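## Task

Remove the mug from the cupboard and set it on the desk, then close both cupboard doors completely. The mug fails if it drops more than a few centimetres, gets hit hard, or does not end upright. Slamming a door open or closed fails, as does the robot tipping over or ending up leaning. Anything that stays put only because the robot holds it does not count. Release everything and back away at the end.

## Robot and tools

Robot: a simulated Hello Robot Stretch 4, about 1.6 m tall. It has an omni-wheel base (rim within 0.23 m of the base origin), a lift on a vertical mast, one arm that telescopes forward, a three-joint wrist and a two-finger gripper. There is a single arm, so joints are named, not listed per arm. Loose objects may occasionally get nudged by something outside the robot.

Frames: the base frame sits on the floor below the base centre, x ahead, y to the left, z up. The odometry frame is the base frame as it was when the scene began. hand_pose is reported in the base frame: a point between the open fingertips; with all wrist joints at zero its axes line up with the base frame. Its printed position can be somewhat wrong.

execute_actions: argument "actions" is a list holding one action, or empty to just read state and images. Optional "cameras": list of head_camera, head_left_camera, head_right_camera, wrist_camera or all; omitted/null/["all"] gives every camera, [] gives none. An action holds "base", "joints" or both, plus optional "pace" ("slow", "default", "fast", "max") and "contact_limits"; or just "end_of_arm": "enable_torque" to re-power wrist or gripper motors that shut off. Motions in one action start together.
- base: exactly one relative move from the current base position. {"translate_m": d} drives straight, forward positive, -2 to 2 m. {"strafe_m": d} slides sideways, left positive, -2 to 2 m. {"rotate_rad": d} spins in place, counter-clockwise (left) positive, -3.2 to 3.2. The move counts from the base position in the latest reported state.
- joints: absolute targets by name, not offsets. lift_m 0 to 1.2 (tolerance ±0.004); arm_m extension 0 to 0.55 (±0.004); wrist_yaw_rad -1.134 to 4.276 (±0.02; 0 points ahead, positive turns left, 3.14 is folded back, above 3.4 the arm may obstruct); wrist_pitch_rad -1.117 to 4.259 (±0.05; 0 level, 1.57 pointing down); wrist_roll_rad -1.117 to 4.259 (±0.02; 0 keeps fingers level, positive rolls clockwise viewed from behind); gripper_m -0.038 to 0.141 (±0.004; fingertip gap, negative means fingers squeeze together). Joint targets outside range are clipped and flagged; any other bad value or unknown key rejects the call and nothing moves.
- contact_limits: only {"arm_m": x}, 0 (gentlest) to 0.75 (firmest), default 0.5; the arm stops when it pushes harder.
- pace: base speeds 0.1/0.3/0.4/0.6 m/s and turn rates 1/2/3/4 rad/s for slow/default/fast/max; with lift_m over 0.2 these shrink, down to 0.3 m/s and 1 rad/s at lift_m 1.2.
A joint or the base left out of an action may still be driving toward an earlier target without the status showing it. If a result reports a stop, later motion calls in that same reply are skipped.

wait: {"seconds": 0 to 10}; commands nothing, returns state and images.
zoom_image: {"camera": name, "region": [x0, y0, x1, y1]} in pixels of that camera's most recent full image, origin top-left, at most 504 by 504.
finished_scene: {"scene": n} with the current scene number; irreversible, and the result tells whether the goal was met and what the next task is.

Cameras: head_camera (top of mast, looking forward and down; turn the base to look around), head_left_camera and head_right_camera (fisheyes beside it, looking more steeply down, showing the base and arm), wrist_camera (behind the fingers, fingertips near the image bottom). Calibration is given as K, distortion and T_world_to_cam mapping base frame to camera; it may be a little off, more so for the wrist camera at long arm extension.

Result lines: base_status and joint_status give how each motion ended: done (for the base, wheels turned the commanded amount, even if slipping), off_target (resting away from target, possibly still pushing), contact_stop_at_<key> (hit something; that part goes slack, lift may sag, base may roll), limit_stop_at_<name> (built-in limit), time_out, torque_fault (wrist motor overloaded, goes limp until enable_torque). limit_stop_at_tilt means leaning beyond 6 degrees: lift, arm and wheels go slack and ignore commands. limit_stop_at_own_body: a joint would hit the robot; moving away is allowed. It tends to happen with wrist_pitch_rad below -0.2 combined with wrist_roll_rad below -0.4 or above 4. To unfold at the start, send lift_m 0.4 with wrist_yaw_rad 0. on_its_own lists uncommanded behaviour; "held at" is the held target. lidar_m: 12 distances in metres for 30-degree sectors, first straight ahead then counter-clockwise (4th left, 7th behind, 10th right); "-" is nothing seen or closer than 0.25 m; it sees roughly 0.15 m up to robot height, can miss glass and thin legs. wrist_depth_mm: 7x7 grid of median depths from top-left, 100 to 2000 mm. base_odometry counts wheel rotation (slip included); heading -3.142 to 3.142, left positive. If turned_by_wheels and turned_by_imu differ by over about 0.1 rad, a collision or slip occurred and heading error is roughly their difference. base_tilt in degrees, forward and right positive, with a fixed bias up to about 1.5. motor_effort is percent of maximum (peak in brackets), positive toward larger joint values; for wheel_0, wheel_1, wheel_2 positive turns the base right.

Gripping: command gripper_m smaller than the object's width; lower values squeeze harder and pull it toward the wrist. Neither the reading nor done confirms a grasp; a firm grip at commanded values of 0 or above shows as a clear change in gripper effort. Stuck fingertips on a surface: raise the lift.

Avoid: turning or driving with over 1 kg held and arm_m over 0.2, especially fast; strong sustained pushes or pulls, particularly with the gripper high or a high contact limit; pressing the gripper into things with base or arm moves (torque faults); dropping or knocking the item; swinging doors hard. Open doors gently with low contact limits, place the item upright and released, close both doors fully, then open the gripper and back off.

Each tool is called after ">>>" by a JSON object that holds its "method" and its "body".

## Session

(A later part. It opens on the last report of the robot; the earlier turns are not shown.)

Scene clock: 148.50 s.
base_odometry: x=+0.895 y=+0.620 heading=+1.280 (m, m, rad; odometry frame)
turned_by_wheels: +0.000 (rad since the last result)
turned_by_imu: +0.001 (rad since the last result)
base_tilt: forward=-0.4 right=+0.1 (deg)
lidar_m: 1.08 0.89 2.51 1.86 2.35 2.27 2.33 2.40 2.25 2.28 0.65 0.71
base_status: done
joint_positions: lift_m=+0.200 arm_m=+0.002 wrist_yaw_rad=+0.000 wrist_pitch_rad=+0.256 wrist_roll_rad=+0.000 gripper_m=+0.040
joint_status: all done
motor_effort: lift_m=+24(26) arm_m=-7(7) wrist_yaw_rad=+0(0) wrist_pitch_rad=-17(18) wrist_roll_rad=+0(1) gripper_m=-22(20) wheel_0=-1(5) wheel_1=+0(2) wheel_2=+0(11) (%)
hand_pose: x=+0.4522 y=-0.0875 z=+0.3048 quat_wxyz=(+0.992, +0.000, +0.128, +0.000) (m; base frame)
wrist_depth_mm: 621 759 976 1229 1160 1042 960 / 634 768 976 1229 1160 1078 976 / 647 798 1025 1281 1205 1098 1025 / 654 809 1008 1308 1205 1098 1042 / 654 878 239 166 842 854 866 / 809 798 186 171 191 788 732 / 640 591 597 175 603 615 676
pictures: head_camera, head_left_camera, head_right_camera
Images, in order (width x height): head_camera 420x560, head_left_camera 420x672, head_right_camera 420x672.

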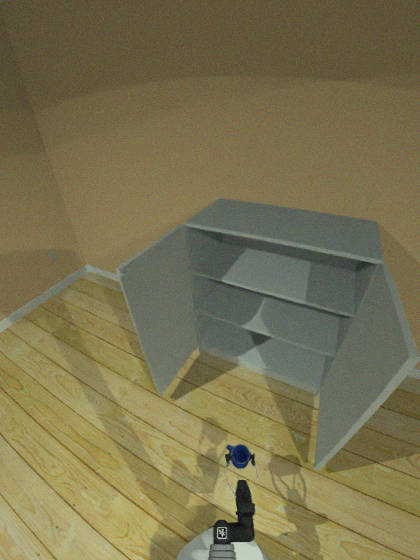

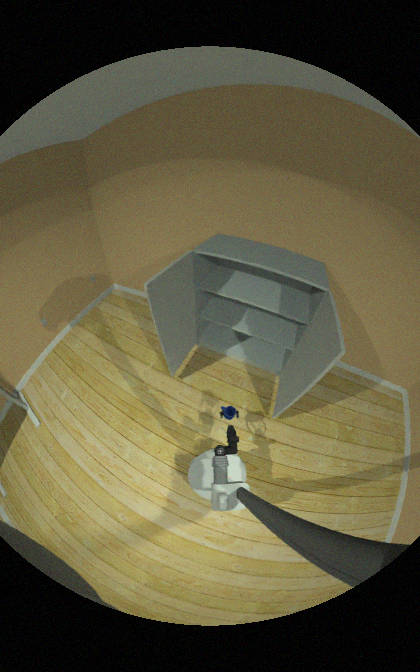

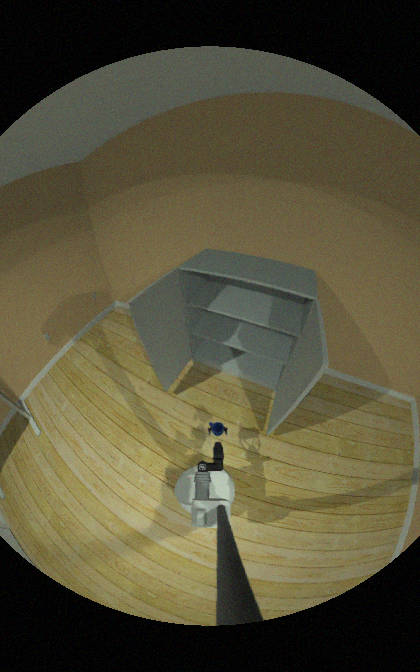

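>>> {"method": "execute_actions", "body": {"actions": [{"base":{"rotate_rad":1.75},"joints":{"lift_m":0.72}}]}}

Scene clock: 151.63 s.
base_odometry: x=+0.895 y=+0.621 heading=+3.030 (m, m, rad; odometry frame)
turned_by_wheels: +1.750 (rad since the last result)
turned_by_imu: +1.756 (rad since the last result)
base_tilt: forward=-0.5 right=+0.0 (deg)
lidar_m: 1.87 2.28 2.25 2.41 2.28 2.27 1.92 0.62 1.05 0.89 2.40 1.83
base_status: done
joint_positions: lift_m=+0.720 arm_m=+0.002 wrist_yaw_rad=+0.000 wrist_pitch_rad=+0.256 wrist_roll_rad=+0.000 gripper_m=+0.040
joint_status: all done
motor_effort: lift_m=+25(25) arm_m=-7(7) wrist_yaw_rad=-1(3) wrist_pitch_rad=-16(17) wrist_roll_rad=-1(1) gripper_m=-20(23) wheel_0=-3(7) wheel_1=+1(7) wheel_2=-1(11) (%)
hand_pose: x=+0.4522 y=-0.0874 z=+0.8248 quat_wxyz=(+0.992, +0.000, +0.128, +0.000) (m; base frame)
wrist_depth_mm: 1808 - - - - - 1756 / 1756 - - - - - 1808 / 1921 - - - - - 1808 / 1921 - - - - - 1863 / 1983 - 240 166 - - 1921 / 1756 1808 186 171 191 1921 1863 / 1397 1281 1336 174 1336 1397 1499
pictures: head_camera, head_left_camera, head_right_camera, wrist_camera
camera_calibration (this result's frames):
wrist_camera: T_world_to_cam=[[0.00225711, -0.999598, 0.0282556, -0.110667], [-0.241328, -0.027965, -0.970041, 0.967993], [0.970441, -0.00462938, -0.241294, -0.0124527], [0, 0, 0, 1]] pos_world=[0.245938, -0.0836098, 0.939115]
Images, in order (width x height): head_camera 420x560, head_left_camera 420x672, head_right_camera 420x672, wrist_camera 616x392.

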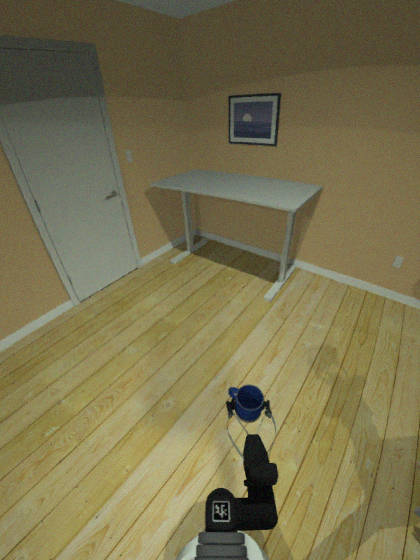

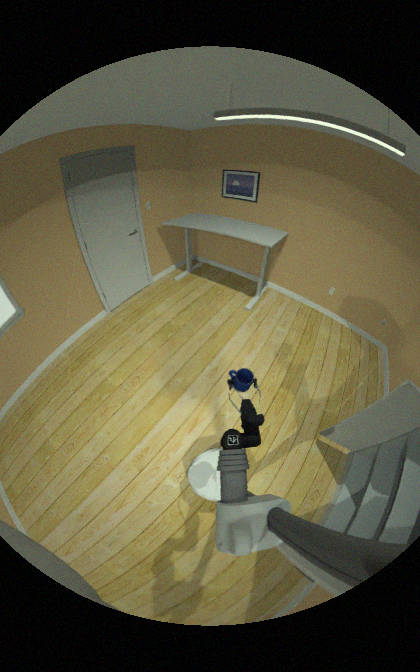

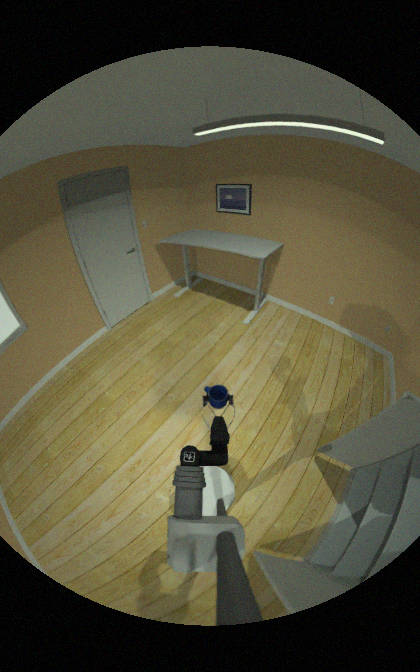

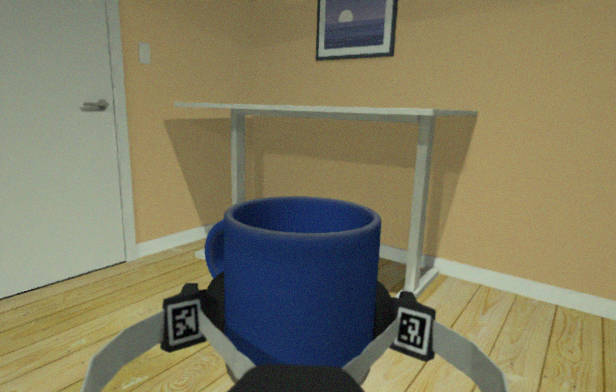

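>>> {"method": "execute_actions", "body": {"actions": [{"base":{"rotate_rad":0.23}}], "cameras": []}}

>>> {"method": "execute_actions", "body": {"actions": [{"base":{"translate_m":1.6},"joints":{"lift_m":0.95}}], "cameras": []}}

>>> {"method": "execute_actions", "body": {"actions": [{"base":{"rotate_rad":-0.84}}]}}

Scene clock: 152.97 s.
base_odometry: x=+0.895 y=+0.621 heading=-3.024 (m, m, rad; odometry frame)
turned_by_wheels: +0.230 (rad since the last result)
turned_by_imu: +0.230 (rad since the last result)
base_tilt: forward=-0.4 right=+0.0 (deg)
lidar_m: 2.09 2.26 2.27 2.53 2.26 2.29 1.67 0.64 1.06 0.90 2.50 1.85
base_status: done
joint_positions: lift_m=+0.720 arm_m=+0.002 wrist_yaw_rad=+0.000 wrist_pitch_rad=+0.256 wrist_roll_rad=+0.000 gripper_m=+0.040
joint_status: not commanded
motor_effort: lift_m=+25(25) arm_m=-7(7) wrist_yaw_rad=-1(4) wrist_pitch_rad=-17(16) wrist_roll_rad=+0(0) gripper_m=-18(18) wheel_0=-3(7) wheel_1=+0(4) wheel_2=-2(5) (%)
hand_pose: x=+0.4522 y=-0.0874 z=+0.8248 quat_wxyz=(+0.992, +0.000, +0.128, +0.000) (m; base frame)
wrist_depth_mm: 1661 1863 - - - - 1863 / 1708 1921 - - - - 1863 / 1708 - - - - - 1863 / 1808 - - - - - 1863 / 1863 - 240 167 - - 1921 / 1808 1808 186 171 190 1863 1863 / 1430 1366 1308 174 1336 1336 1499
pictures: none
No camera images: the call's "cameras" was empty. Leave "cameras" out to get every camera's image.

Scene clock: 159.77 s.
base_odometry: x=-0.694 y=+0.432 heading=-3.023 (m, m, rad; odometry frame)
turned_by_wheels: +0.000 (rad since the last result)
turned_by_imu: -0.008 (rad since the last result)
base_tilt: forward=-0.5 right=+0.1 (deg)
lidar_m: 0.80 1.01 1.01 1.29 2.36 3.32 2.18 1.83 2.61 0.76 0.66 0.67
base_status: done
joint_positions: lift_m=+0.950 arm_m=+0.002 wrist_yaw_rad=+0.000 wrist_pitch_rad=+0.256 wrist_roll_rad=+0.000 gripper_m=+0.040
joint_status: all done
motor_effort: lift_m=+25(25) arm_m=-7(7) wrist_yaw_rad=-1(1) wrist_pitch_rad=-17(18) wrist_roll_rad=-1(1) gripper_m=-20(21) wheel_0=+1(6) wheel_1=+2(7) wheel_2=+0(10) (%)
hand_pose: x=+0.4522 y=-0.0874 z=+1.0548 quat_wxyz=(+0.992, +0.000, +0.128, +0.000) (m; base frame)
wrist_depth_mm: 715 842 976 1138 1336 1205 1025 / 741 842 991 1160 1366 1229 1042 / 750 866 1008 1229 1397 1205 1060 / 768 891 1008 991 1042 1042 1025 / 788 917 240 167 574 634 647 / 809 878 186 171 191 480 455 / 831 917 1060 175 1118 1229 1098
pictures: none
No camera images: the call's "cameras" was empty. Leave "cameras" out to get every camera's image.

Scene clock: 161.43 s.
base_odometry: x=-0.694 y=+0.432 heading=+2.420 (m, m, rad; odometry frame)
turned_by_wheels: -0.840 (rad since the last result)
turned_by_imu: -0.843 (rad since the last result)
base_tilt: forward=-0.5 right=-0.1 (deg)
lidar_m: 0.65 0.67 0.95 1.02 1.08 1.54 3.37 3.44 2.21 1.82 2.04 0.70
base_status: done
joint_positions: lift_m=+0.950 arm_m=+0.002 wrist_yaw_rad=+0.000 wrist_pitch_rad=+0.256 wrist_roll_rad=+0.000 gripper_m=+0.040
joint_status: not commanded
motor_effort: lift_m=+25(25) arm_m=-7(7) wrist_yaw_rad=+0(3) wrist_pitch_rad=-17(17) wrist_roll_rad=-1(0) gripper_m=-20(18) wheel_0=+3(7) wheel_1=+0(6) wheel_2=+2(7) (%)
hand_pose: x=+0.4522 y=-0.0875 z=+1.0548 quat_wxyz=(+0.992, +0.000, +0.128, +0.000) (m; base frame)
wrist_depth_mm: 1160 1118 1118 1118 1138 1118 1138 / 1182 1182 1160 1160 1160 1160 1160 / 1205 1229 1182 1205 1182 1182 1160 / 904 931 946 1008 1008 1060 1229 / 569 580 240 167 574 634 640 / 473 462 186 171 191 504 484 / 1397 1366 1366 174 1336 866 1366
pictures: head_camera, head_left_camera, head_right_camera, wrist_camera
camera_calibration (this result's frames):
wrist_camera: T_world_to_cam=[[0.00202263, -0.999599, 0.0282568, -0.117127], [-0.241411, -0.0279092, -0.970022, 1.19112], [0.970421, -0.0048595, -0.24137, 0.0431629], [0, 0, 0, 1]] pos_world=[0.2459, -0.083627, 1.16914]
Images, in order (width x height): head_camera 420x560, head_left_camera 420x672, head_right_camera 420x672, wrist_camera 616x392.

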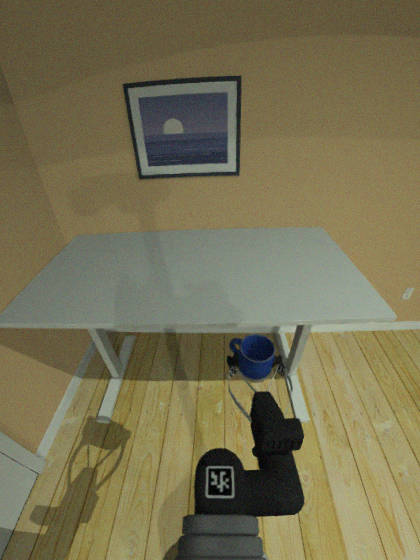

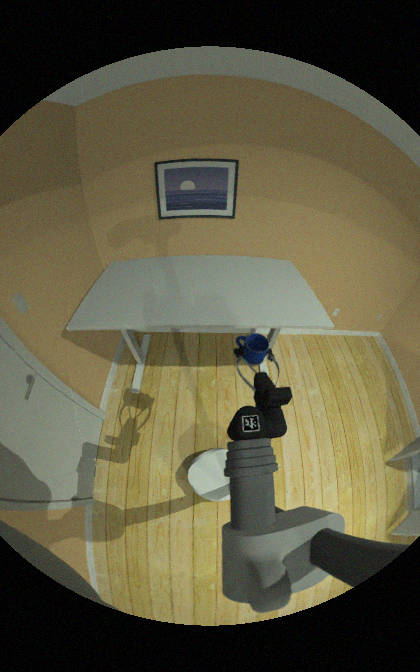

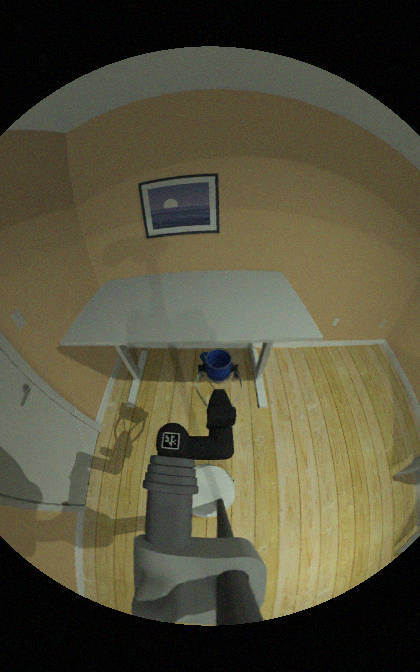

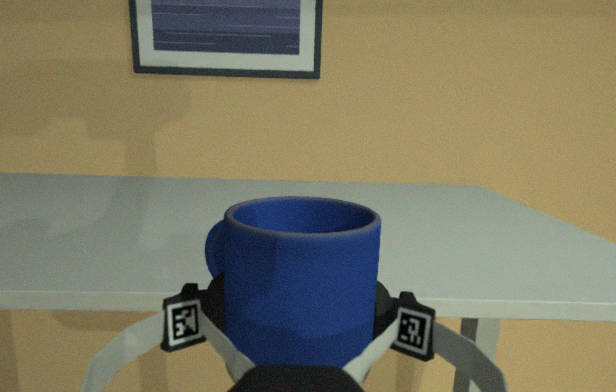

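>>> {"method": "execute_actions", "body": {"actions": [{"joints":{"arm_m":0.4}}], "cameras": []}}

>>> {"method": "execute_actions", "body": {"actions": [{"joints":{"lift_m":0.905},"pace":"slow"}], "cameras": ["wrist_camera","head_right_camera"]}}

Scene clock: 163.87 s.
base_odometry: x=-0.694 y=+0.432 heading=+2.420 (m, m, rad; odometry frame)
turned_by_wheels: +0.000 (rad since the last result)
turned_by_imu: +0.000 (rad since the last result)
base_tilt: forward=-0.4 right=+0.1 (deg)
lidar_m: 0.66 0.68 0.94 1.01 1.09 1.53 3.33 3.43 2.22 1.83 2.04 0.70
base_status: not commanded
joint_positions: lift_m=+0.950 arm_m=+0.399 wrist_yaw_rad=+0.000 wrist_pitch_rad=+0.256 wrist_roll_rad=+0.000 gripper_m=+0.040
joint_status: all done
motor_effort: lift_m=+24(25) arm_m=+7(7) wrist_yaw_rad=-1(1) wrist_pitch_rad=-17(17) wrist_roll_rad=+0(2) gripper_m=-21(20) wheel_0=+2(2) wheel_1=+0(0) wheel_2=+2(2) (%)
hand_pose: x=+0.8488 y=-0.0874 z=+1.0548 quat_wxyz=(+0.992, +0.000, +0.127, +0.000) (m; base frame)
wrist_depth_mm: 759 750 750 750 768 750 759 / 788 788 798 798 788 788 778 / 809 809 820 809 809 798 809 / 831 831 831 820 831 820 831 / 569 574 240 167 564 621 634 / 413 418 186 171 191 439 449 / 327 306 304 174 314 317 349
pictures: none
No camera images: the call's "cameras" was empty. Leave "cameras" out to get every camera's image.

Scene clock: 165.10 s.
base_odometry: x=-0.694 y=+0.432 heading=+2.420 (m, m, rad; odometry frame)
turned_by_wheels: +0.000 (rad since the last result)
turned_by_imu: +0.000 (rad since the last result)
base_tilt: forward=-0.4 right=-0.1 (deg)
lidar_m: 0.66 0.70 0.96 1.01 1.08 1.54 3.34 3.41 2.22 1.83 2.04 0.69
base_status: not commanded
joint_positions: lift_m=+0.905 arm_m=+0.399 wrist_yaw_rad=+0.000 wrist_pitch_rad=+0.256 wrist_roll_rad=+0.000 gripper_m=+0.040
joint_status: all done
motor_effort: lift_m=+16(22) arm_m=+7(7) wrist_yaw_rad=-1(1) wrist_pitch_rad=-18(17) wrist_roll_rad=-1(0) gripper_m=-21(22) wheel_0=+3(3) wheel_1=+0(0) wheel_2=+2(2) (%)
hand_pose: x=+0.8488 y=-0.0874 z=+1.0105 quat_wxyz=(+0.992, +0.000, +0.128, +0.000) (m; base frame)
wrist_depth_mm: 768 741 750 750 768 759 750 / 788 788 798 788 788 788 778 / 820 820 820 809 809 798 798 / 707 732 750 768 798 820 820 / 452 455 240 166 449 492 500 / 329 330 187 171 191 351 357 / 260 242 243 174 248 251 277
pictures: head_right_camera, wrist_camera
camera_calibration (this result's frames):
wrist_camera: T_world_to_cam=[[0.00235525, -0.999598, 0.0282568, -0.116867], [-0.241372, -0.0279897, -0.970029, 1.24389], [0.97043, -0.00453575, -0.241341, -0.352465], [0, 0, 0, 1]] pos_world=[0.642559, -0.0836027, 1.12485]
Images, in order (width x height): head_right_camera 420x672, wrist_camera 616x392.

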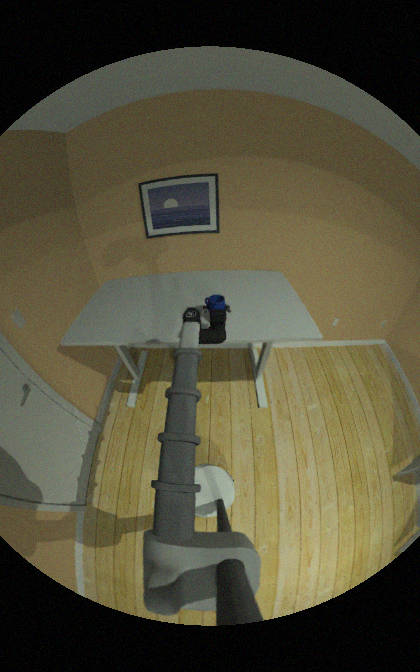

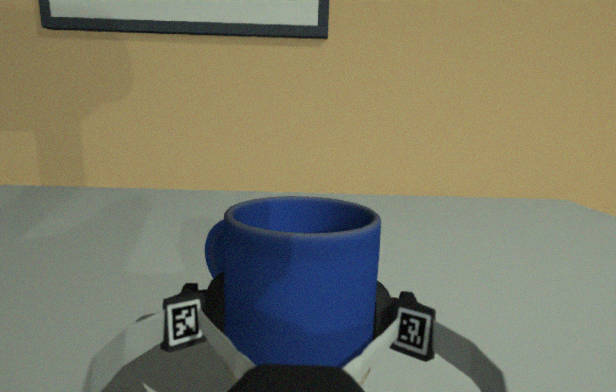

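>>> {"method": "execute_actions", "body": {"actions": [{"joints":{"lift_m":0.876},"pace":"slow"}], "cameras": []}}

Scene clock: 166.30 s.
base_odometry: x=-0.694 y=+0.432 heading=+2.420 (m, m, rad; odometry frame)
turned_by_wheels: +0.000 (rad since the last result)
turned_by_imu: +0.000 (rad since the last result)
base_tilt: forward=-0.3 right=+0.0 (deg)
lidar_m: 0.68 0.69 0.96 1.02 1.07 1.53 3.36 3.46 2.22 1.84 2.04 0.70
base_status: not commanded
joint_positions: lift_m=+0.876 arm_m=+0.399 wrist_yaw_rad=+0.000 wrist_pitch_rad=+0.256 wrist_roll_rad=+0.000 gripper_m=+0.040
joint_status: all done
motor_effort: lift_m=+16(16) arm_m=+7(7) wrist_yaw_rad=-1(0) wrist_pitch_rad=-17(17) wrist_roll_rad=-1(0) gripper_m=-19(21) wheel_0=+3(3) wheel_1=+0(0) wheel_2=+2(2) (%)
hand_pose: x=+0.8488 y=-0.0874 z=+0.9815 quat_wxyz=(+0.992, +0.000, +0.128, +0.000) (m; base frame)
wrist_depth_mm: 778 768 768 759 768 750 759 / 788 788 788 788 788 778 778 / 820 809 809 809 798 798 809 / 597 603 627 647 661 683 715 / 375 379 240 167 370 410 418 / 273 276 186 171 191 291 296 / 216 201 202 174 206 208 230
pictures: none
No camera images: the call's "cameras" was empty. Leave "cameras" out to get every camera's image.

>>> {"method": "execute_actions", "body": {"actions": [{"joints":{"lift_m":0.870},"pace":"slow"}], "cameras": []}}

>>> {"method": "execute_actions", "body": {"actions": [{"joints":{"gripper_m":0.125},"pace":"slow"}], "cameras": ["wrist_camera"]}}

>>> {"method": "execute_actions", "body": {"actions": [{"joints":{"arm_m":0.1}}], "cameras": ["wrist_camera","head_camera"]}}

Scene clock: 167.07 s.
base_odometry: x=-0.694 y=+0.432 heading=+2.420 (m, m, rad; odometry frame)
turned_by_wheels: +0.000 (rad since the last result)
turned_by_imu: +0.000 (rad since the last result)
base_tilt: forward=-0.6 right=+0.0 (deg)
lidar_m: 0.66 0.69 0.97 1.03 1.08 1.54 3.35 3.45 2.21 1.83 2.03 0.70
base_status: not commanded
joint_positions: lift_m=+0.870 arm_m=+0.399 wrist_yaw_rad=+0.000 wrist_pitch_rad=+0.253 wrist_roll_rad=+0.000 gripper_m=+0.040
joint_status: all done
motor_effort: lift_m=+15(14) arm_m=+7(7) wrist_yaw_rad=-1(1) wrist_pitch_rad=-8(17) wrist_roll_rad=+1(1) gripper_m=-20(21) wheel_0=+3(2) wheel_1=+0(0) wheel_2=+2(2) (%)
hand_pose: x=+0.8491 y=-0.0874 z=+0.9765 quat_wxyz=(+0.992, +0.000, +0.126, +0.000) (m; base frame)
wrist_depth_mm: 768 759 759 759 759 759 759 / 798 788 788 778 788 778 778 / 831 820 798 809 798 809 809 / 580 597 615 621 654 668 707 / 366 373 240 166 366 399 407 / 267 270 185 171 191 285 289 / 210 195 196 175 200 203 224
pictures: none
No camera images: the call's "cameras" was empty. Leave "cameras" out to get every camera's image.

Scene clock: 170.67 s.
base_odometry: x=-0.694 y=+0.432 heading=+2.420 (m, m, rad; odometry frame)
turned_by_wheels: +0.000 (rad since the last result)
turned_by_imu: -0.001 (rad since the last result)
base_tilt: forward=-0.4 right=+0.1 (deg)
lidar_m: 0.68 0.71 0.95 1.02 1.07 1.52 3.36 3.46 2.21 1.84 2.02 0.70
base_status: not commanded
joint_positions: lift_m=+0.870 arm_m=+0.399 wrist_yaw_rad=+0.000 wrist_pitch_rad=+0.252 wrist_roll_rad=+0.000 gripper_m=+0.125
joint_status: all done
motor_effort: lift_m=+15(15) arm_m=+7(7) wrist_yaw_rad=+0(1) wrist_pitch_rad=-7(8) wrist_roll_rad=+0(2) gripper_m=+0(22) wheel_0=+3(2) wheel_1=+0(0) wheel_2=+2(2) (%)
hand_pose: x=+0.8491 y=-0.0875 z=+0.9767 quat_wxyz=(+0.992, +0.000, +0.126, +0.000) (m; base frame)
wrist_depth_mm: 768 768 759 759 759 759 759 / 809 788 798 778 778 778 788 / 820 809 809 809 820 788 798 / 585 597 615 247 661 683 715 / 366 373 249 176 364 402 410 / 267 212 197 182 216 271 290 / 211 203 204 149 210 213 225
pictures: wrist_camera
camera_calibration (this result's frames):
wrist_camera: T_world_to_cam=[[0.00177135, -0.999598, 0.0282921, -0.115585], [-0.237691, -0.0279022, -0.97094, 1.20889], [0.971339, -0.00500492, -0.237645, -0.365286], [0, 0, 0, 1]] pos_world=[0.642365, -0.0836362, 1.09022]
Images, in order (width x height): wrist_camera 616x392.

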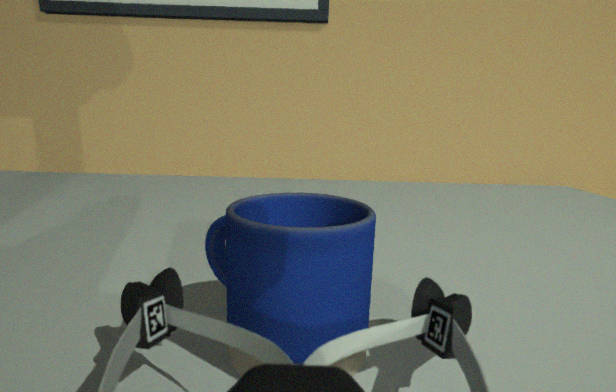

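Scene clock: 172.67 s.
base_odometry: x=-0.694 y=+0.432 heading=+2.420 (m, m, rad; odometry frame)
turned_by_wheels: +0.000 (rad since the last result)
turned_by_imu: +0.000 (rad since the last result)
base_tilt: forward=-0.5 right=-0.1 (deg)
lidar_m: 0.66 0.70 0.96 1.02 1.08 1.54 3.37 3.44 2.25 1.84 2.05 0.69
base_status: not commanded
joint_positions: lift_m=+0.870 arm_m=+0.101 wrist_yaw_rad=+0.000 wrist_pitch_rad=+0.252 wrist_roll_rad=+0.000 gripper_m=+0.125
joint_status: all done
motor_effort: lift_m=+15(15) arm_m=-7(7) wrist_yaw_rad=+0(1) wrist_pitch_rad=-7(8) wrist_roll_rad=-2(1) gripper_m=+0(2) wheel_0=+2(3) wheel_1=+0(0) wheel_2=+2(2) (%)
hand_pose: x=+0.5514 y=-0.0874 z=+0.9765 quat_wxyz=(+0.992, +0.000, +0.126, +0.000) (m; base frame)
wrist_depth_mm: 1060 1042 1025 1025 1025 1025 1025 / 1078 1078 1078 1060 1078 1060 1078 / 1078 1098 1098 1078 1078 1098 1098 / 585 603 627 484 661 691 723 / 370 375 382 389 394 410 413 / 1229 211 1182 1229 353 359 1229 / 1281 1255 1255 149 1229 768 1229
pictures: head_camera, wrist_camera
camera_calibration (this result's frames):
wrist_camera: T_world_to_cam=[[0.00197873, -0.999598, 0.028291, -0.115113], [-0.238188, -0.027948, -0.970817, 1.13816], [0.971217, -0.0048176, -0.238147, -0.0756493], [0, 0, 0, 1]] pos_world=[0.344795, -0.0836222, 1.09019]
Images, in order (width x height): head_camera 420x560, wrist_camera 616x392.

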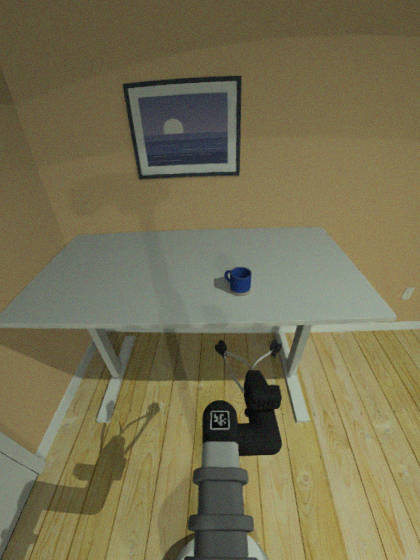

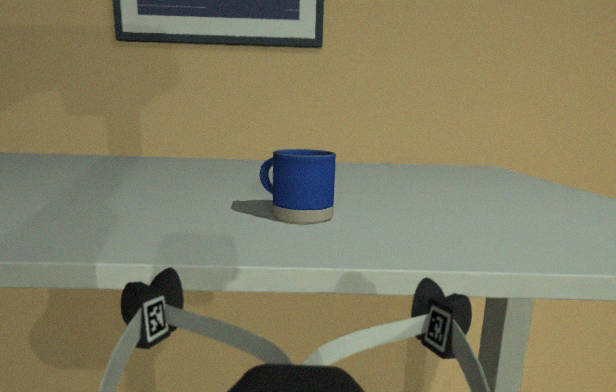

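>>> {"method": "execute_actions", "body": {"actions": [{"base":{"rotate_rad":-1.57},"joints":{"arm_m":0.0,"gripper_m":-0.005}}], "cameras": []}}

>>> {"method": "execute_actions", "body": {"actions": [{"joints":{"lift_m":0.2,"wrist_pitch_rad":0,"wrist_yaw_rad":-0.5}}], "cameras": []}}

>>> {"method": "execute_actions", "body": {"actions": [{"base":{"translate_m":1.0},"joints":{"lift_m":0.28},"pace":"fast"}]}}

Scene clock: 175.17 s.
base_odometry: x=-0.694 y=+0.432 heading=+0.851 (m, m, rad; odometry frame)
turned_by_wheels: -1.570 (rad since the last result)
turned_by_imu: -1.576 (rad since the last result)
base_tilt: forward=-0.5 right=+0.0 (deg)
lidar_m: 1.86 2.06 0.70 0.66 0.69 0.96 1.03 1.06 1.53 3.27 3.44 2.20
base_status: done
joint_positions: lift_m=+0.870 arm_m=+0.002 wrist_yaw_rad=+0.000 wrist_pitch_rad=+0.252 wrist_roll_rad=+0.000 gripper_m=-0.005
joint_status: all done
motor_effort: lift_m=+16(16) arm_m=-7(7) wrist_yaw_rad=+0(1) wrist_pitch_rad=-7(7) wrist_roll_rad=-1(1) gripper_m=-8(6) wheel_0=+2(6) wheel_1=+1(7) wheel_2=+2(7) (%)
hand_pose: x=+0.4525 y=-0.0875 z=+0.9765 quat_wxyz=(+0.992, +0.000, +0.126, +0.000) (m; base frame)
wrist_depth_mm: - - - - - - - / - - - - - - - / - - - - - - 1808 / - - - - - - 1708 / - - - - - - 1808 / - - - 204 - - 1863 / 1661 1576 1537 186 175 1756 1756
pictures: none
No camera images: the call's "cameras" was empty. Leave "cameras" out to get every camera's image.

Scene clock: 178.67 s.
base_odometry: x=-0.694 y=+0.432 heading=+0.851 (m, m, rad; odometry frame)
turned_by_wheels: +0.000 (rad since the last result)
turned_by_imu: +0.000 (rad since the last result)
base_tilt: forward=-0.3 right=-0.1 (deg)
lidar_m: 1.81 2.07 0.71 0.67 0.70 0.97 1.03 1.08 1.52 3.29 3.46 2.22
base_status: not commanded
joint_positions: lift_m=+0.200 arm_m=+0.002 wrist_yaw_rad=-0.500 wrist_pitch_rad=+0.003 wrist_roll_rad=+0.000 gripper_m=-0.005
joint_status: all done
motor_effort: lift_m=+15(17) arm_m=-6(7) wrist_yaw_rad=-1(5) wrist_pitch_rad=-7(12) wrist_roll_rad=-1(2) gripper_m=-6(9) wheel_0=+2(2) wheel_1=+1(1) wheel_2=+2(2) (%)
hand_pose: x=+0.3844 y=-0.2150 z=+0.3778 quat_wxyz=(+0.969, +0.000, +0.001, -0.247) (m; base frame)
wrist_depth_mm: - - - - - - - / - - - - - - - / - - - - - - - / - - - - - - - / - - - - - - - / 1618 1618 1661 205 1756 1808 1863 / 1060 991 946 185 175 1138 1160
pictures: none
No camera images: the call's "cameras" was empty. Leave "cameras" out to get every camera's image.

Scene clock: 182.53 s.
base_odometry: x=-0.035 y=+1.184 heading=+0.851 (m, m, rad; odometry frame)
turned_by_wheels: +0.000 (rad since the last result)
turned_by_imu: -0.005 (rad since the last result)
base_tilt: forward=-0.5 right=+0.0 (deg)
lidar_m: 1.39 1.78 1.47 1.45 0.78 0.99 2.03 2.13 2.90 3.32 1.52 0.86
base_status: done
joint_positions: lift_m=+0.280 arm_m=+0.002 wrist_yaw_rad=-0.500 wrist_pitch_rad=+0.002 wrist_roll_rad=+0.000 gripper_m=-0.005
joint_status: all done
motor_effort: lift_m=+23(26) arm_m=-7(7) wrist_yaw_rad=+0(1) wrist_pitch_rad=-6(7) wrist_roll_rad=-1(1) gripper_m=-4(6) wheel_0=+0(8) wheel_1=-1(6) wheel_2=+2(15) (%)
hand_pose: x=+0.3843 y=-0.2150 z=+0.4572 quat_wxyz=(+0.969, +0.000, +0.001, -0.247) (m; base frame)
wrist_depth_mm: 1255 1366 866 1756 - - - / 1281 1366 842 1576 1576 1336 1205 / 1255 1366 831 1708 1576 1336 1182 / 1281 1397 820 1708 1618 1281 1182 / 1255 1366 788 1708 1661 1308 1160 / 1255 1366 699 204 1464 1308 1160 / 1229 1182 647 185 175 1336 1255
pictures: head_camera, head_left_camera, head_right_camera, wrist_camera
camera_calibration (this result's frames):
wrist_camera: T_world_to_cam=[[-0.483623, -0.874831, 0.0279258, -0.0140039], [-0.00513304, -0.0290698, -0.999564, 0.513943], [0.875261, -0.483556, 0.00956831, -0.216944], [0, 0, 0, 1]] pos_world=[0.185748, -0.102215, 0.516186]
Images, in order (width x height): head_camera 420x560, head_left_camera 420x672, head_right_camera 420x672, wrist_camera 616x392.

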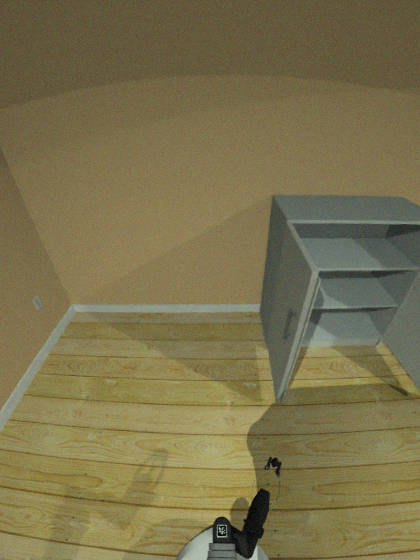

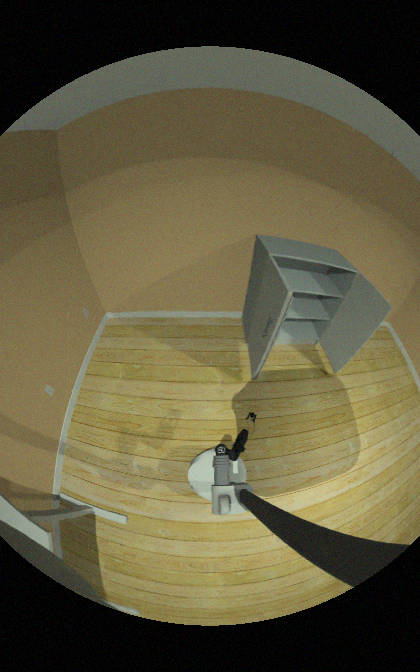

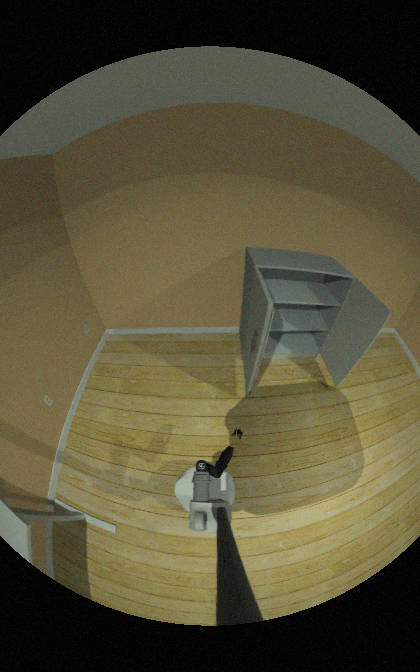

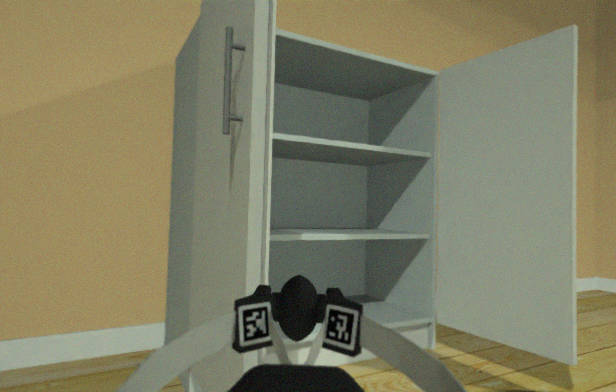

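>>> {"method": "execute_actions", "body": {"actions": []}}

Scene clock: 182.93 s.
base_odometry: x=-0.035 y=+1.184 heading=+0.851 (m, m, rad; odometry frame)
turned_by_wheels: +0.000 (rad since the last result)
turned_by_imu: +0.000 (rad since the last result)
base_tilt: forward=-0.4 right=+0.0 (deg)
lidar_m: 1.40 1.80 1.48 1.43 0.78 0.98 2.03 2.14 2.91 3.30 1.53 0.86
base_status: done
joint_positions: lift_m=+0.280 arm_m=+0.002 wrist_yaw_rad=-0.500 wrist_pitch_rad=+0.002 wrist_roll_rad=+0.000 gripper_m=-0.005
joint_status: all done
motor_effort: lift_m=+23(26) arm_m=-6(7) wrist_yaw_rad=+0(1) wrist_pitch_rad=-7(7) wrist_roll_rad=-2(1) gripper_m=-6(6) wheel_0=+0(8) wheel_1=-1(6) wheel_2=+2(15) (%)
hand_pose: x=+0.3843 y=-0.2150 z=+0.4572 quat_wxyz=(+0.969, +0.000, +0.001, -0.247) (m; base frame)
wrist_depth_mm: 1281 1397 878 1708 - - - / 1255 1366 842 1576 1618 1336 1205 / 1281 1397 831 1618 1618 1336 1205 / 1255 1366 809 1708 1661 1308 1205 / 1281 1366 788 1661 1661 1308 1182 / 1255 1366 699 204 1464 1308 1160 / 1205 1182 647 186 174 1336 1255
pictures: head_camera, head_left_camera, head_right_camera, wrist_camera
camera_calibration (this result's frames):
wrist_camera: T_world_to_cam=[[-0.483623, -0.874831, 0.0279259, -0.0140039], [-0.00513313, -0.0290699, -0.999564, 0.513943], [0.875261, -0.483556, 0.00956827, -0.216944], [0, 0, 0, 1]] pos_world=[0.185748, -0.102215, 0.516186]
Images, in order (width x height): head_camera 420x560, head_left_camera 420x672, head_right_camera 420x672, wrist_camera 616x392.

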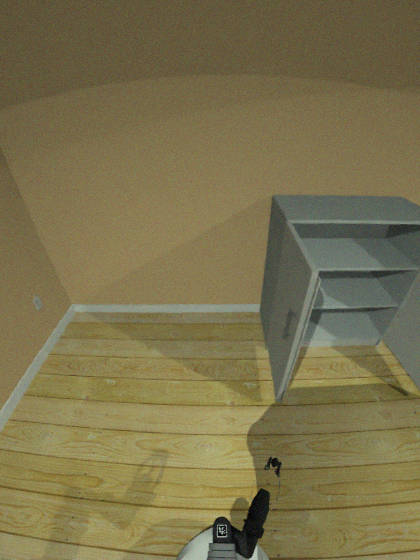

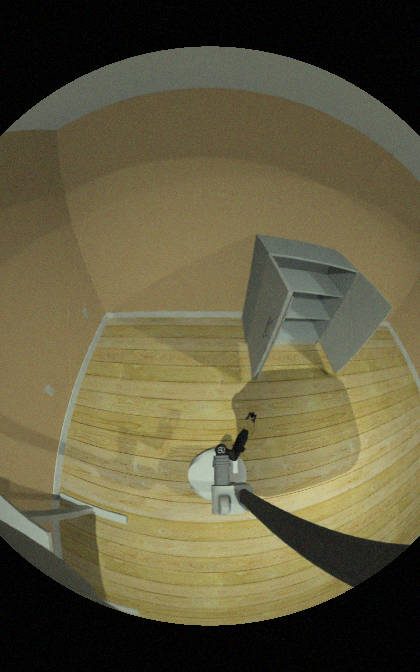

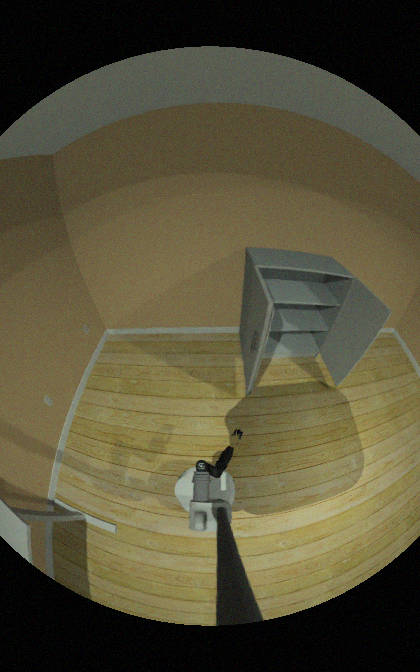

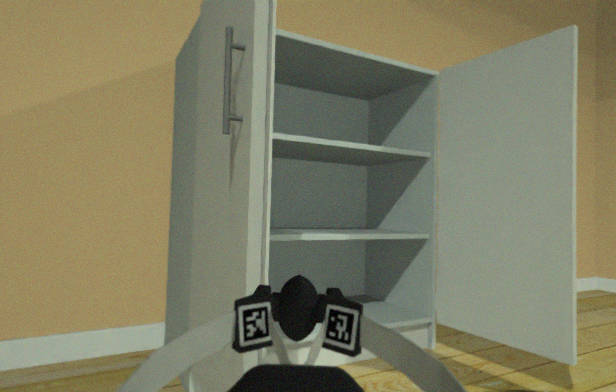

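>>> {"method": "execute_actions", "body": {"actions": [{"base":{"translate_m":0.42},"joints":{"arm_m":0.27}}]}}

Scene clock: 186.07 s.
base_odometry: x=+0.242 y=+1.500 heading=+0.851 (m, m, rad; odometry frame)
turned_by_wheels: +0.000 (rad since the last result)
turned_by_imu: -0.002 (rad since the last result)
base_tilt: forward=-0.5 right=+0.1 (deg)
lidar_m: 1.28 1.34 1.50 1.44 1.15 1.04 2.45 2.59 3.46 3.32 0.52 0.50
base_status: done
joint_positions: lift_m=+0.280 arm_m=+0.269 wrist_yaw_rad=-0.500 wrist_pitch_rad=+0.002 wrist_roll_rad=+0.000 gripper_m=-0.005
joint_status: all done
motor_effort: lift_m=+23(23) arm_m=+7(8) wrist_yaw_rad=-1(0) wrist_pitch_rad=-7(8) wrist_roll_rad=+0(1) gripper_m=-7(8) wheel_0=+1(3) wheel_1=+1(6) wheel_2=+1(9) (%)
hand_pose: x=+0.6510 y=-0.2150 z=+0.4572 quat_wxyz=(+0.969, +0.000, +0.001, -0.247) (m; base frame)
wrist_depth_mm: 715 768 831 544 362 274 229 / 707 768 831 530 355 273 228 / 699 768 831 525 353 271 230 / 699 759 820 521 349 270 229 / 707 768 809 508 349 267 227 / 699 768 778 204 330 266 226 / 699 741 715 186 175 257 223
pictures: head_camera, head_left_camera, head_right_camera, wrist_camera
camera_calibration (this result's frames):
wrist_camera: T_world_to_cam=[[-0.483382, -0.874964, 0.0279205, 0.114852], [-0.0050125, -0.0291273, -0.999563, 0.515259], [0.875395, -0.48331, 0.00969384, -0.450451], [0, 0, 0, 1]] pos_world=[0.452423, -0.102209, 0.516194]
Images, in order (width x height): head_camera 420x560, head_left_camera 420x672, head_right_camera 420x672, wrist_camera 616x392.

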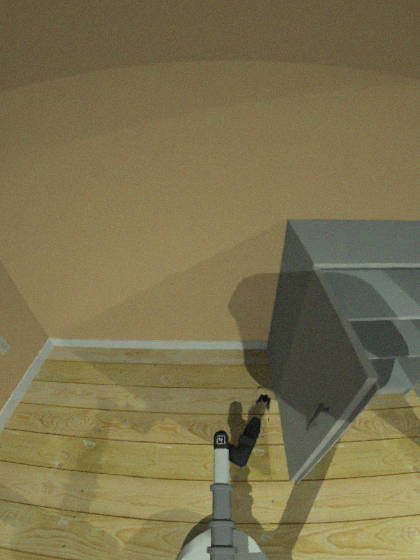

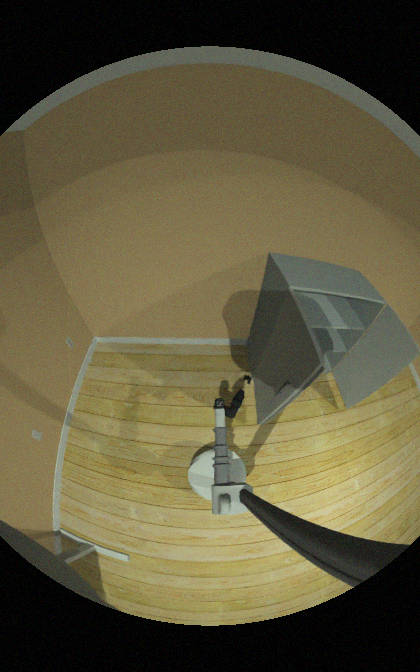

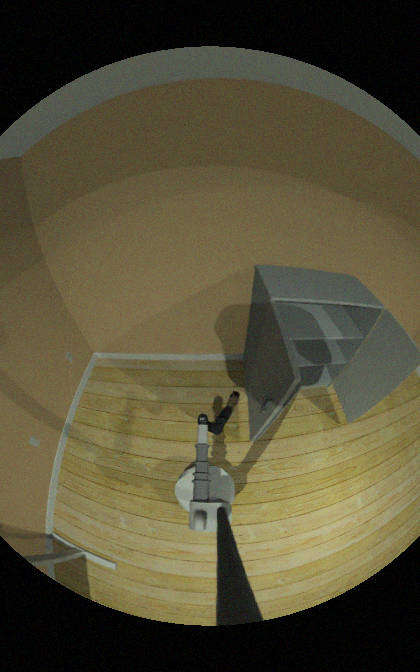

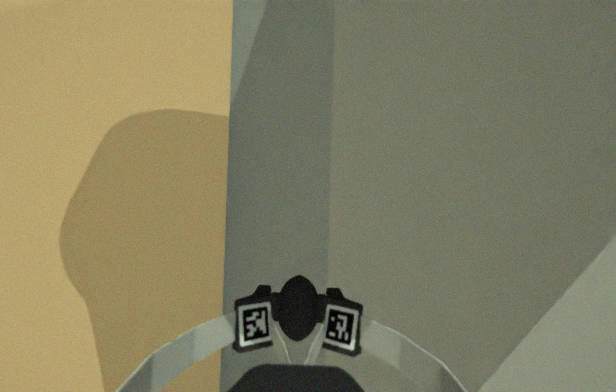

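>>> {"method": "execute_actions", "body": {"actions": [{"joints":{"arm_m":0.17}}], "cameras": []}}

>>> {"method": "execute_actions", "body": {"actions": [{"base":{"strafe_m":-0.25},"pace":"slow"}]}}

Scene clock: 187.57 s.
base_odometry: x=+0.242 y=+1.500 heading=+0.851 (m, m, rad; odometry frame)
turned_by_wheels: +0.000 (rad since the last result)
turned_by_imu: +0.000 (rad since the last result)
base_tilt: forward=-0.4 right=+0.0 (deg)
lidar_m: 1.29 1.34 1.48 1.43 1.14 1.04 2.45 2.61 3.46 3.31 0.53 0.51
base_status: not commanded
joint_positions: lift_m=+0.280 arm_m=+0.171 wrist_yaw_rad=-0.500 wrist_pitch_rad=+0.002 wrist_roll_rad=+0.000 gripper_m=-0.005
joint_status: all done
motor_effort: lift_m=+23(23) arm_m=-7(8) wrist_yaw_rad=+0(1) wrist_pitch_rad=-7(7) wrist_roll_rad=-1(0) gripper_m=-7(4) wheel_0=+1(1) wheel_1=+1(1) wheel_2=+1(1) (%)
hand_pose: x=+0.5533 y=-0.2151 z=+0.4572 quat_wxyz=(+0.969, +0.000, +0.001, -0.247) (m; base frame)
wrist_depth_mm: 788 866 904 517 355 272 226 / 778 866 904 512 351 270 226 / 778 866 891 500 347 267 227 / 778 854 891 496 345 266 225 / 778 854 866 484 343 264 224 / 778 854 768 205 325 263 223 / 768 820 699 185 175 254 222
pictures: none
No camera images: the call's "cameras" was empty. Leave "cameras" out to get every camera's image.

Scene clock: 191.20 s.
base_odometry: x=+0.430 y=+1.335 heading=+0.851 (m, m, rad; odometry frame)
turned_by_wheels: +0.000 (rad since the last result)
turned_by_imu: +0.000 (rad since the last result)
base_tilt: forward=-0.4 right=+0.1 (deg)
lidar_m: 0.68 1.36 1.77 1.69 1.23 1.36 2.45 2.59 3.18 3.06 1.10 0.51
base_status: done
joint_positions: lift_m=+0.280 arm_m=+0.171 wrist_yaw_rad=-0.500 wrist_pitch_rad=+0.002 wrist_roll_rad=+0.000 gripper_m=-0.005
joint_status: not commanded
motor_effort: lift_m=+23(23) arm_m=-6(7) wrist_yaw_rad=-1(11) wrist_pitch_rad=-8(7) wrist_roll_rad=+0(0) gripper_m=-8(12) wheel_0=+4(9) wheel_1=-1(5) wheel_2=+2(4) (%)
hand_pose: x=+0.5534 y=-0.2149 z=+0.4572 quat_wxyz=(+0.969, +0.000, +0.001, -0.247) (m; base frame)
wrist_depth_mm: 778 373 300 251 216 190 174 / 778 368 297 249 215 189 173 / 778 364 296 247 213 187 171 / 778 362 293 245 212 187 171 / 768 355 289 243 210 185 170 / 768 351 279 204 205 185 169 / 768 347 270 185 174 181 168
pictures: head_camera, head_left_camera, head_right_camera, wrist_camera
camera_calibration (this result's frames):
wrist_camera: T_world_to_cam=[[-0.483283, -0.875019, 0.0279209, 0.0675915], [-0.0050825, -0.0290878, -0.999564, 0.514794], [0.87545, -0.483214, 0.00961035, -0.364906], [0, 0, 0, 1]] pos_world=[0.354739, -0.10221, 0.516189]
Images, in order (width x height): head_camera 420x560, head_left_camera 420x672, head_right_camera 420x672, wrist_camera 616x392.

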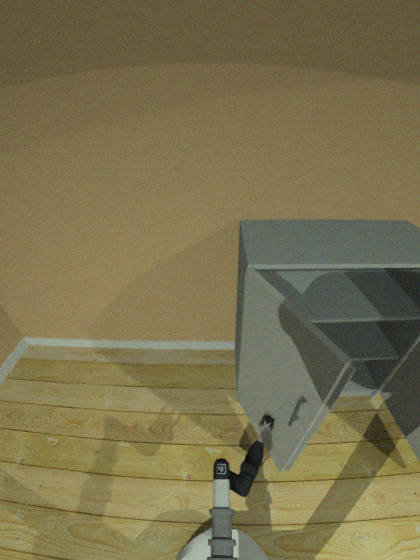

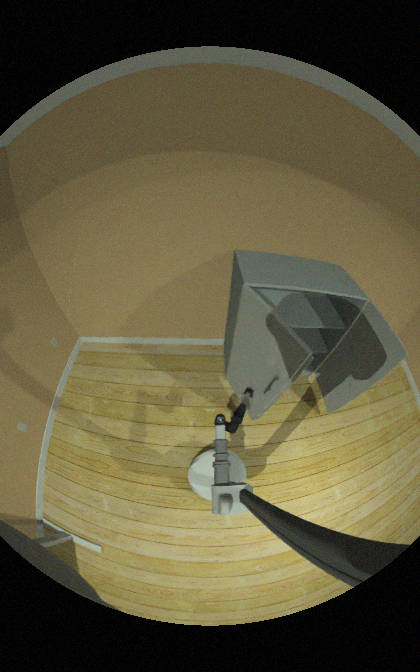

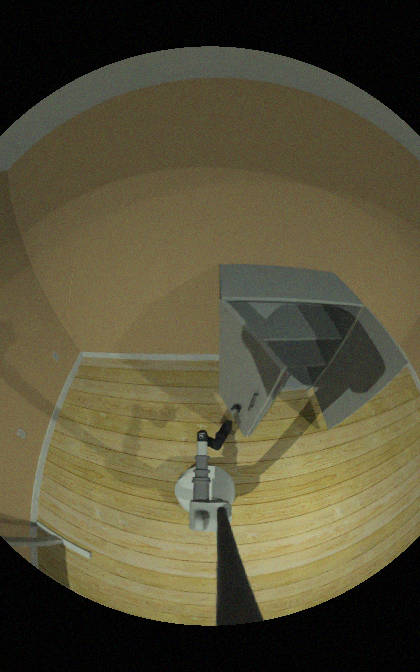

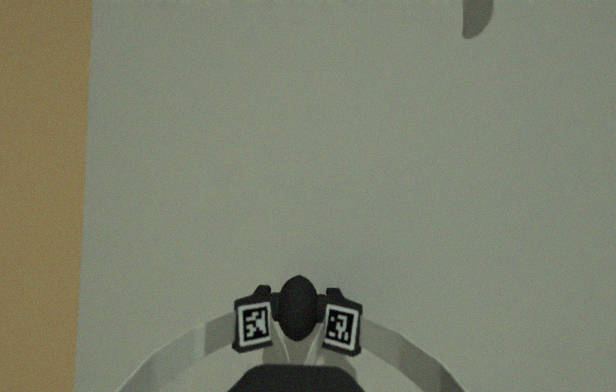

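>>> {"method": "execute_actions", "body": {"actions": [{"base":{"strafe_m":-0.2},"pace":"slow"}], "cameras": ["head_camera"]}}

>>> {"method": "execute_actions", "body": {"actions": [{"joints":{"arm_m":0.38},"pace":"slow"}], "cameras": ["head_camera","wrist_camera"]}}

Scene clock: 194.47 s.
base_odometry: x=+0.580 y=+1.203 heading=+0.852 (m, m, rad; odometry frame)
turned_by_wheels: +0.000 (rad since the last result)
turned_by_imu: +0.000 (rad since the last result)
base_tilt: forward=-0.4 right=-0.1 (deg)
lidar_m: 0.62 1.33 1.84 1.88 1.41 1.60 2.47 2.61 2.98 2.87 0.91 0.59
base_status: done
joint_positions: lift_m=+0.280 arm_m=+0.171 wrist_yaw_rad=-0.500 wrist_pitch_rad=+0.002 wrist_roll_rad=+0.000 gripper_m=-0.005
joint_status: not commanded
motor_effort: lift_m=+23(23) arm_m=-6(6) wrist_yaw_rad=+0(3) wrist_pitch_rad=-6(7) wrist_roll_rad=-1(0) gripper_m=-10(7) wheel_0=+3(6) wheel_1=-1(4) wheel_2=+0(1) (%)
hand_pose: x=+0.5533 y=-0.2150 z=+0.4572 quat_wxyz=(+0.969, +0.000, +0.001, -0.247) (m; base frame)
wrist_depth_mm: 277 264 253 241 260 842 683 / 276 263 251 241 259 798 676 / 273 262 249 238 256 820 676 / 272 259 248 238 255 798 676 / 270 258 247 236 255 768 668 / 267 256 245 204 253 788 661 / 266 255 241 185 175 759 654
pictures: head_camera
Images, in order (width x height): head_camera 420x560.

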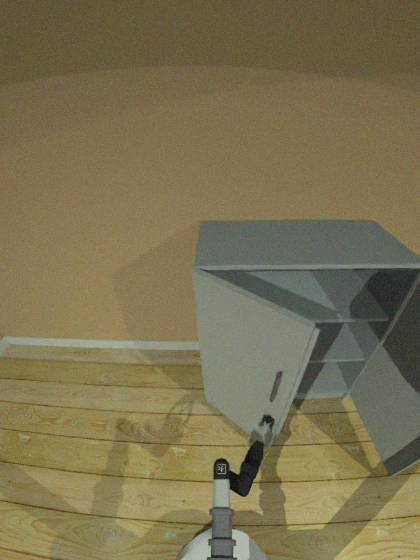

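Scene clock: 197.83 s.
base_odometry: x=+0.580 y=+1.203 heading=+0.852 (m, m, rad; odometry frame)
turned_by_wheels: +0.000 (rad since the last result)
turned_by_imu: +0.000 (rad since the last result)
base_tilt: forward=-0.4 right=+0.0 (deg)
lidar_m: 0.79 1.34 1.85 1.89 1.40 1.63 2.47 2.61 2.98 2.86 0.92 0.78
base_status: not commanded
joint_positions: lift_m=+0.280 arm_m=+0.379 wrist_yaw_rad=-0.501 wrist_pitch_rad=+0.002 wrist_roll_rad=+0.000 gripper_m=-0.005
joint_status: all done
motor_effort: lift_m=+23(23) arm_m=+7(9) wrist_yaw_rad=+2(6) wrist_pitch_rad=-6(7) wrist_roll_rad=-1(0) gripper_m=-8(4) wheel_0=+2(3) wheel_1=+1(1) wheel_2=+0(0) (%)
hand_pose: x=+0.7608 y=-0.2152 z=+0.4573 quat_wxyz=(+0.969, +0.000, +0.001, -0.248) (m; base frame)
wrist_depth_mm: 196 209 225 243 267 462 647 / 195 208 224 243 265 564 634 / 195 208 224 242 265 723 661 / 194 208 223 241 264 723 661 / 193 207 223 240 263 512 640 / 192 206 214 204 260 466 640 / 193 202 217 185 174 715 647
pictures: head_camera, wrist_camera
camera_calibration (this result's frames):
wrist_camera: T_world_to_cam=[[-0.484133, -0.874549, 0.0279194, 0.168409], [-0.00487905, -0.0292094, -0.999561, 0.515736], [0.874981, -0.484057, 0.00987424, -0.546548], [0, 0, 0, 1]] pos_world=[0.562268, -0.102214, 0.516205]
Images, in order (width x height): head_camera 420x560, wrist_camera 616x392.

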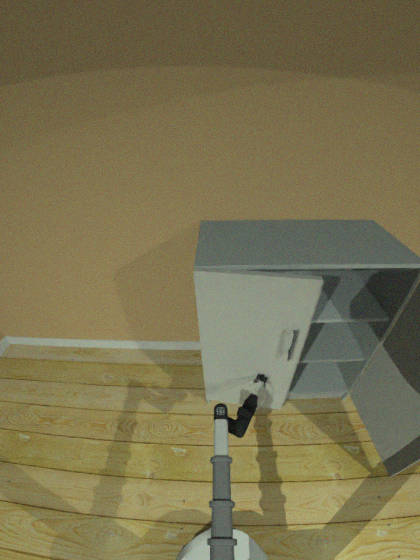

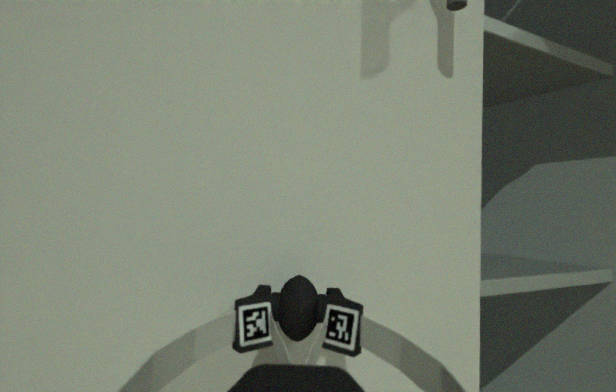

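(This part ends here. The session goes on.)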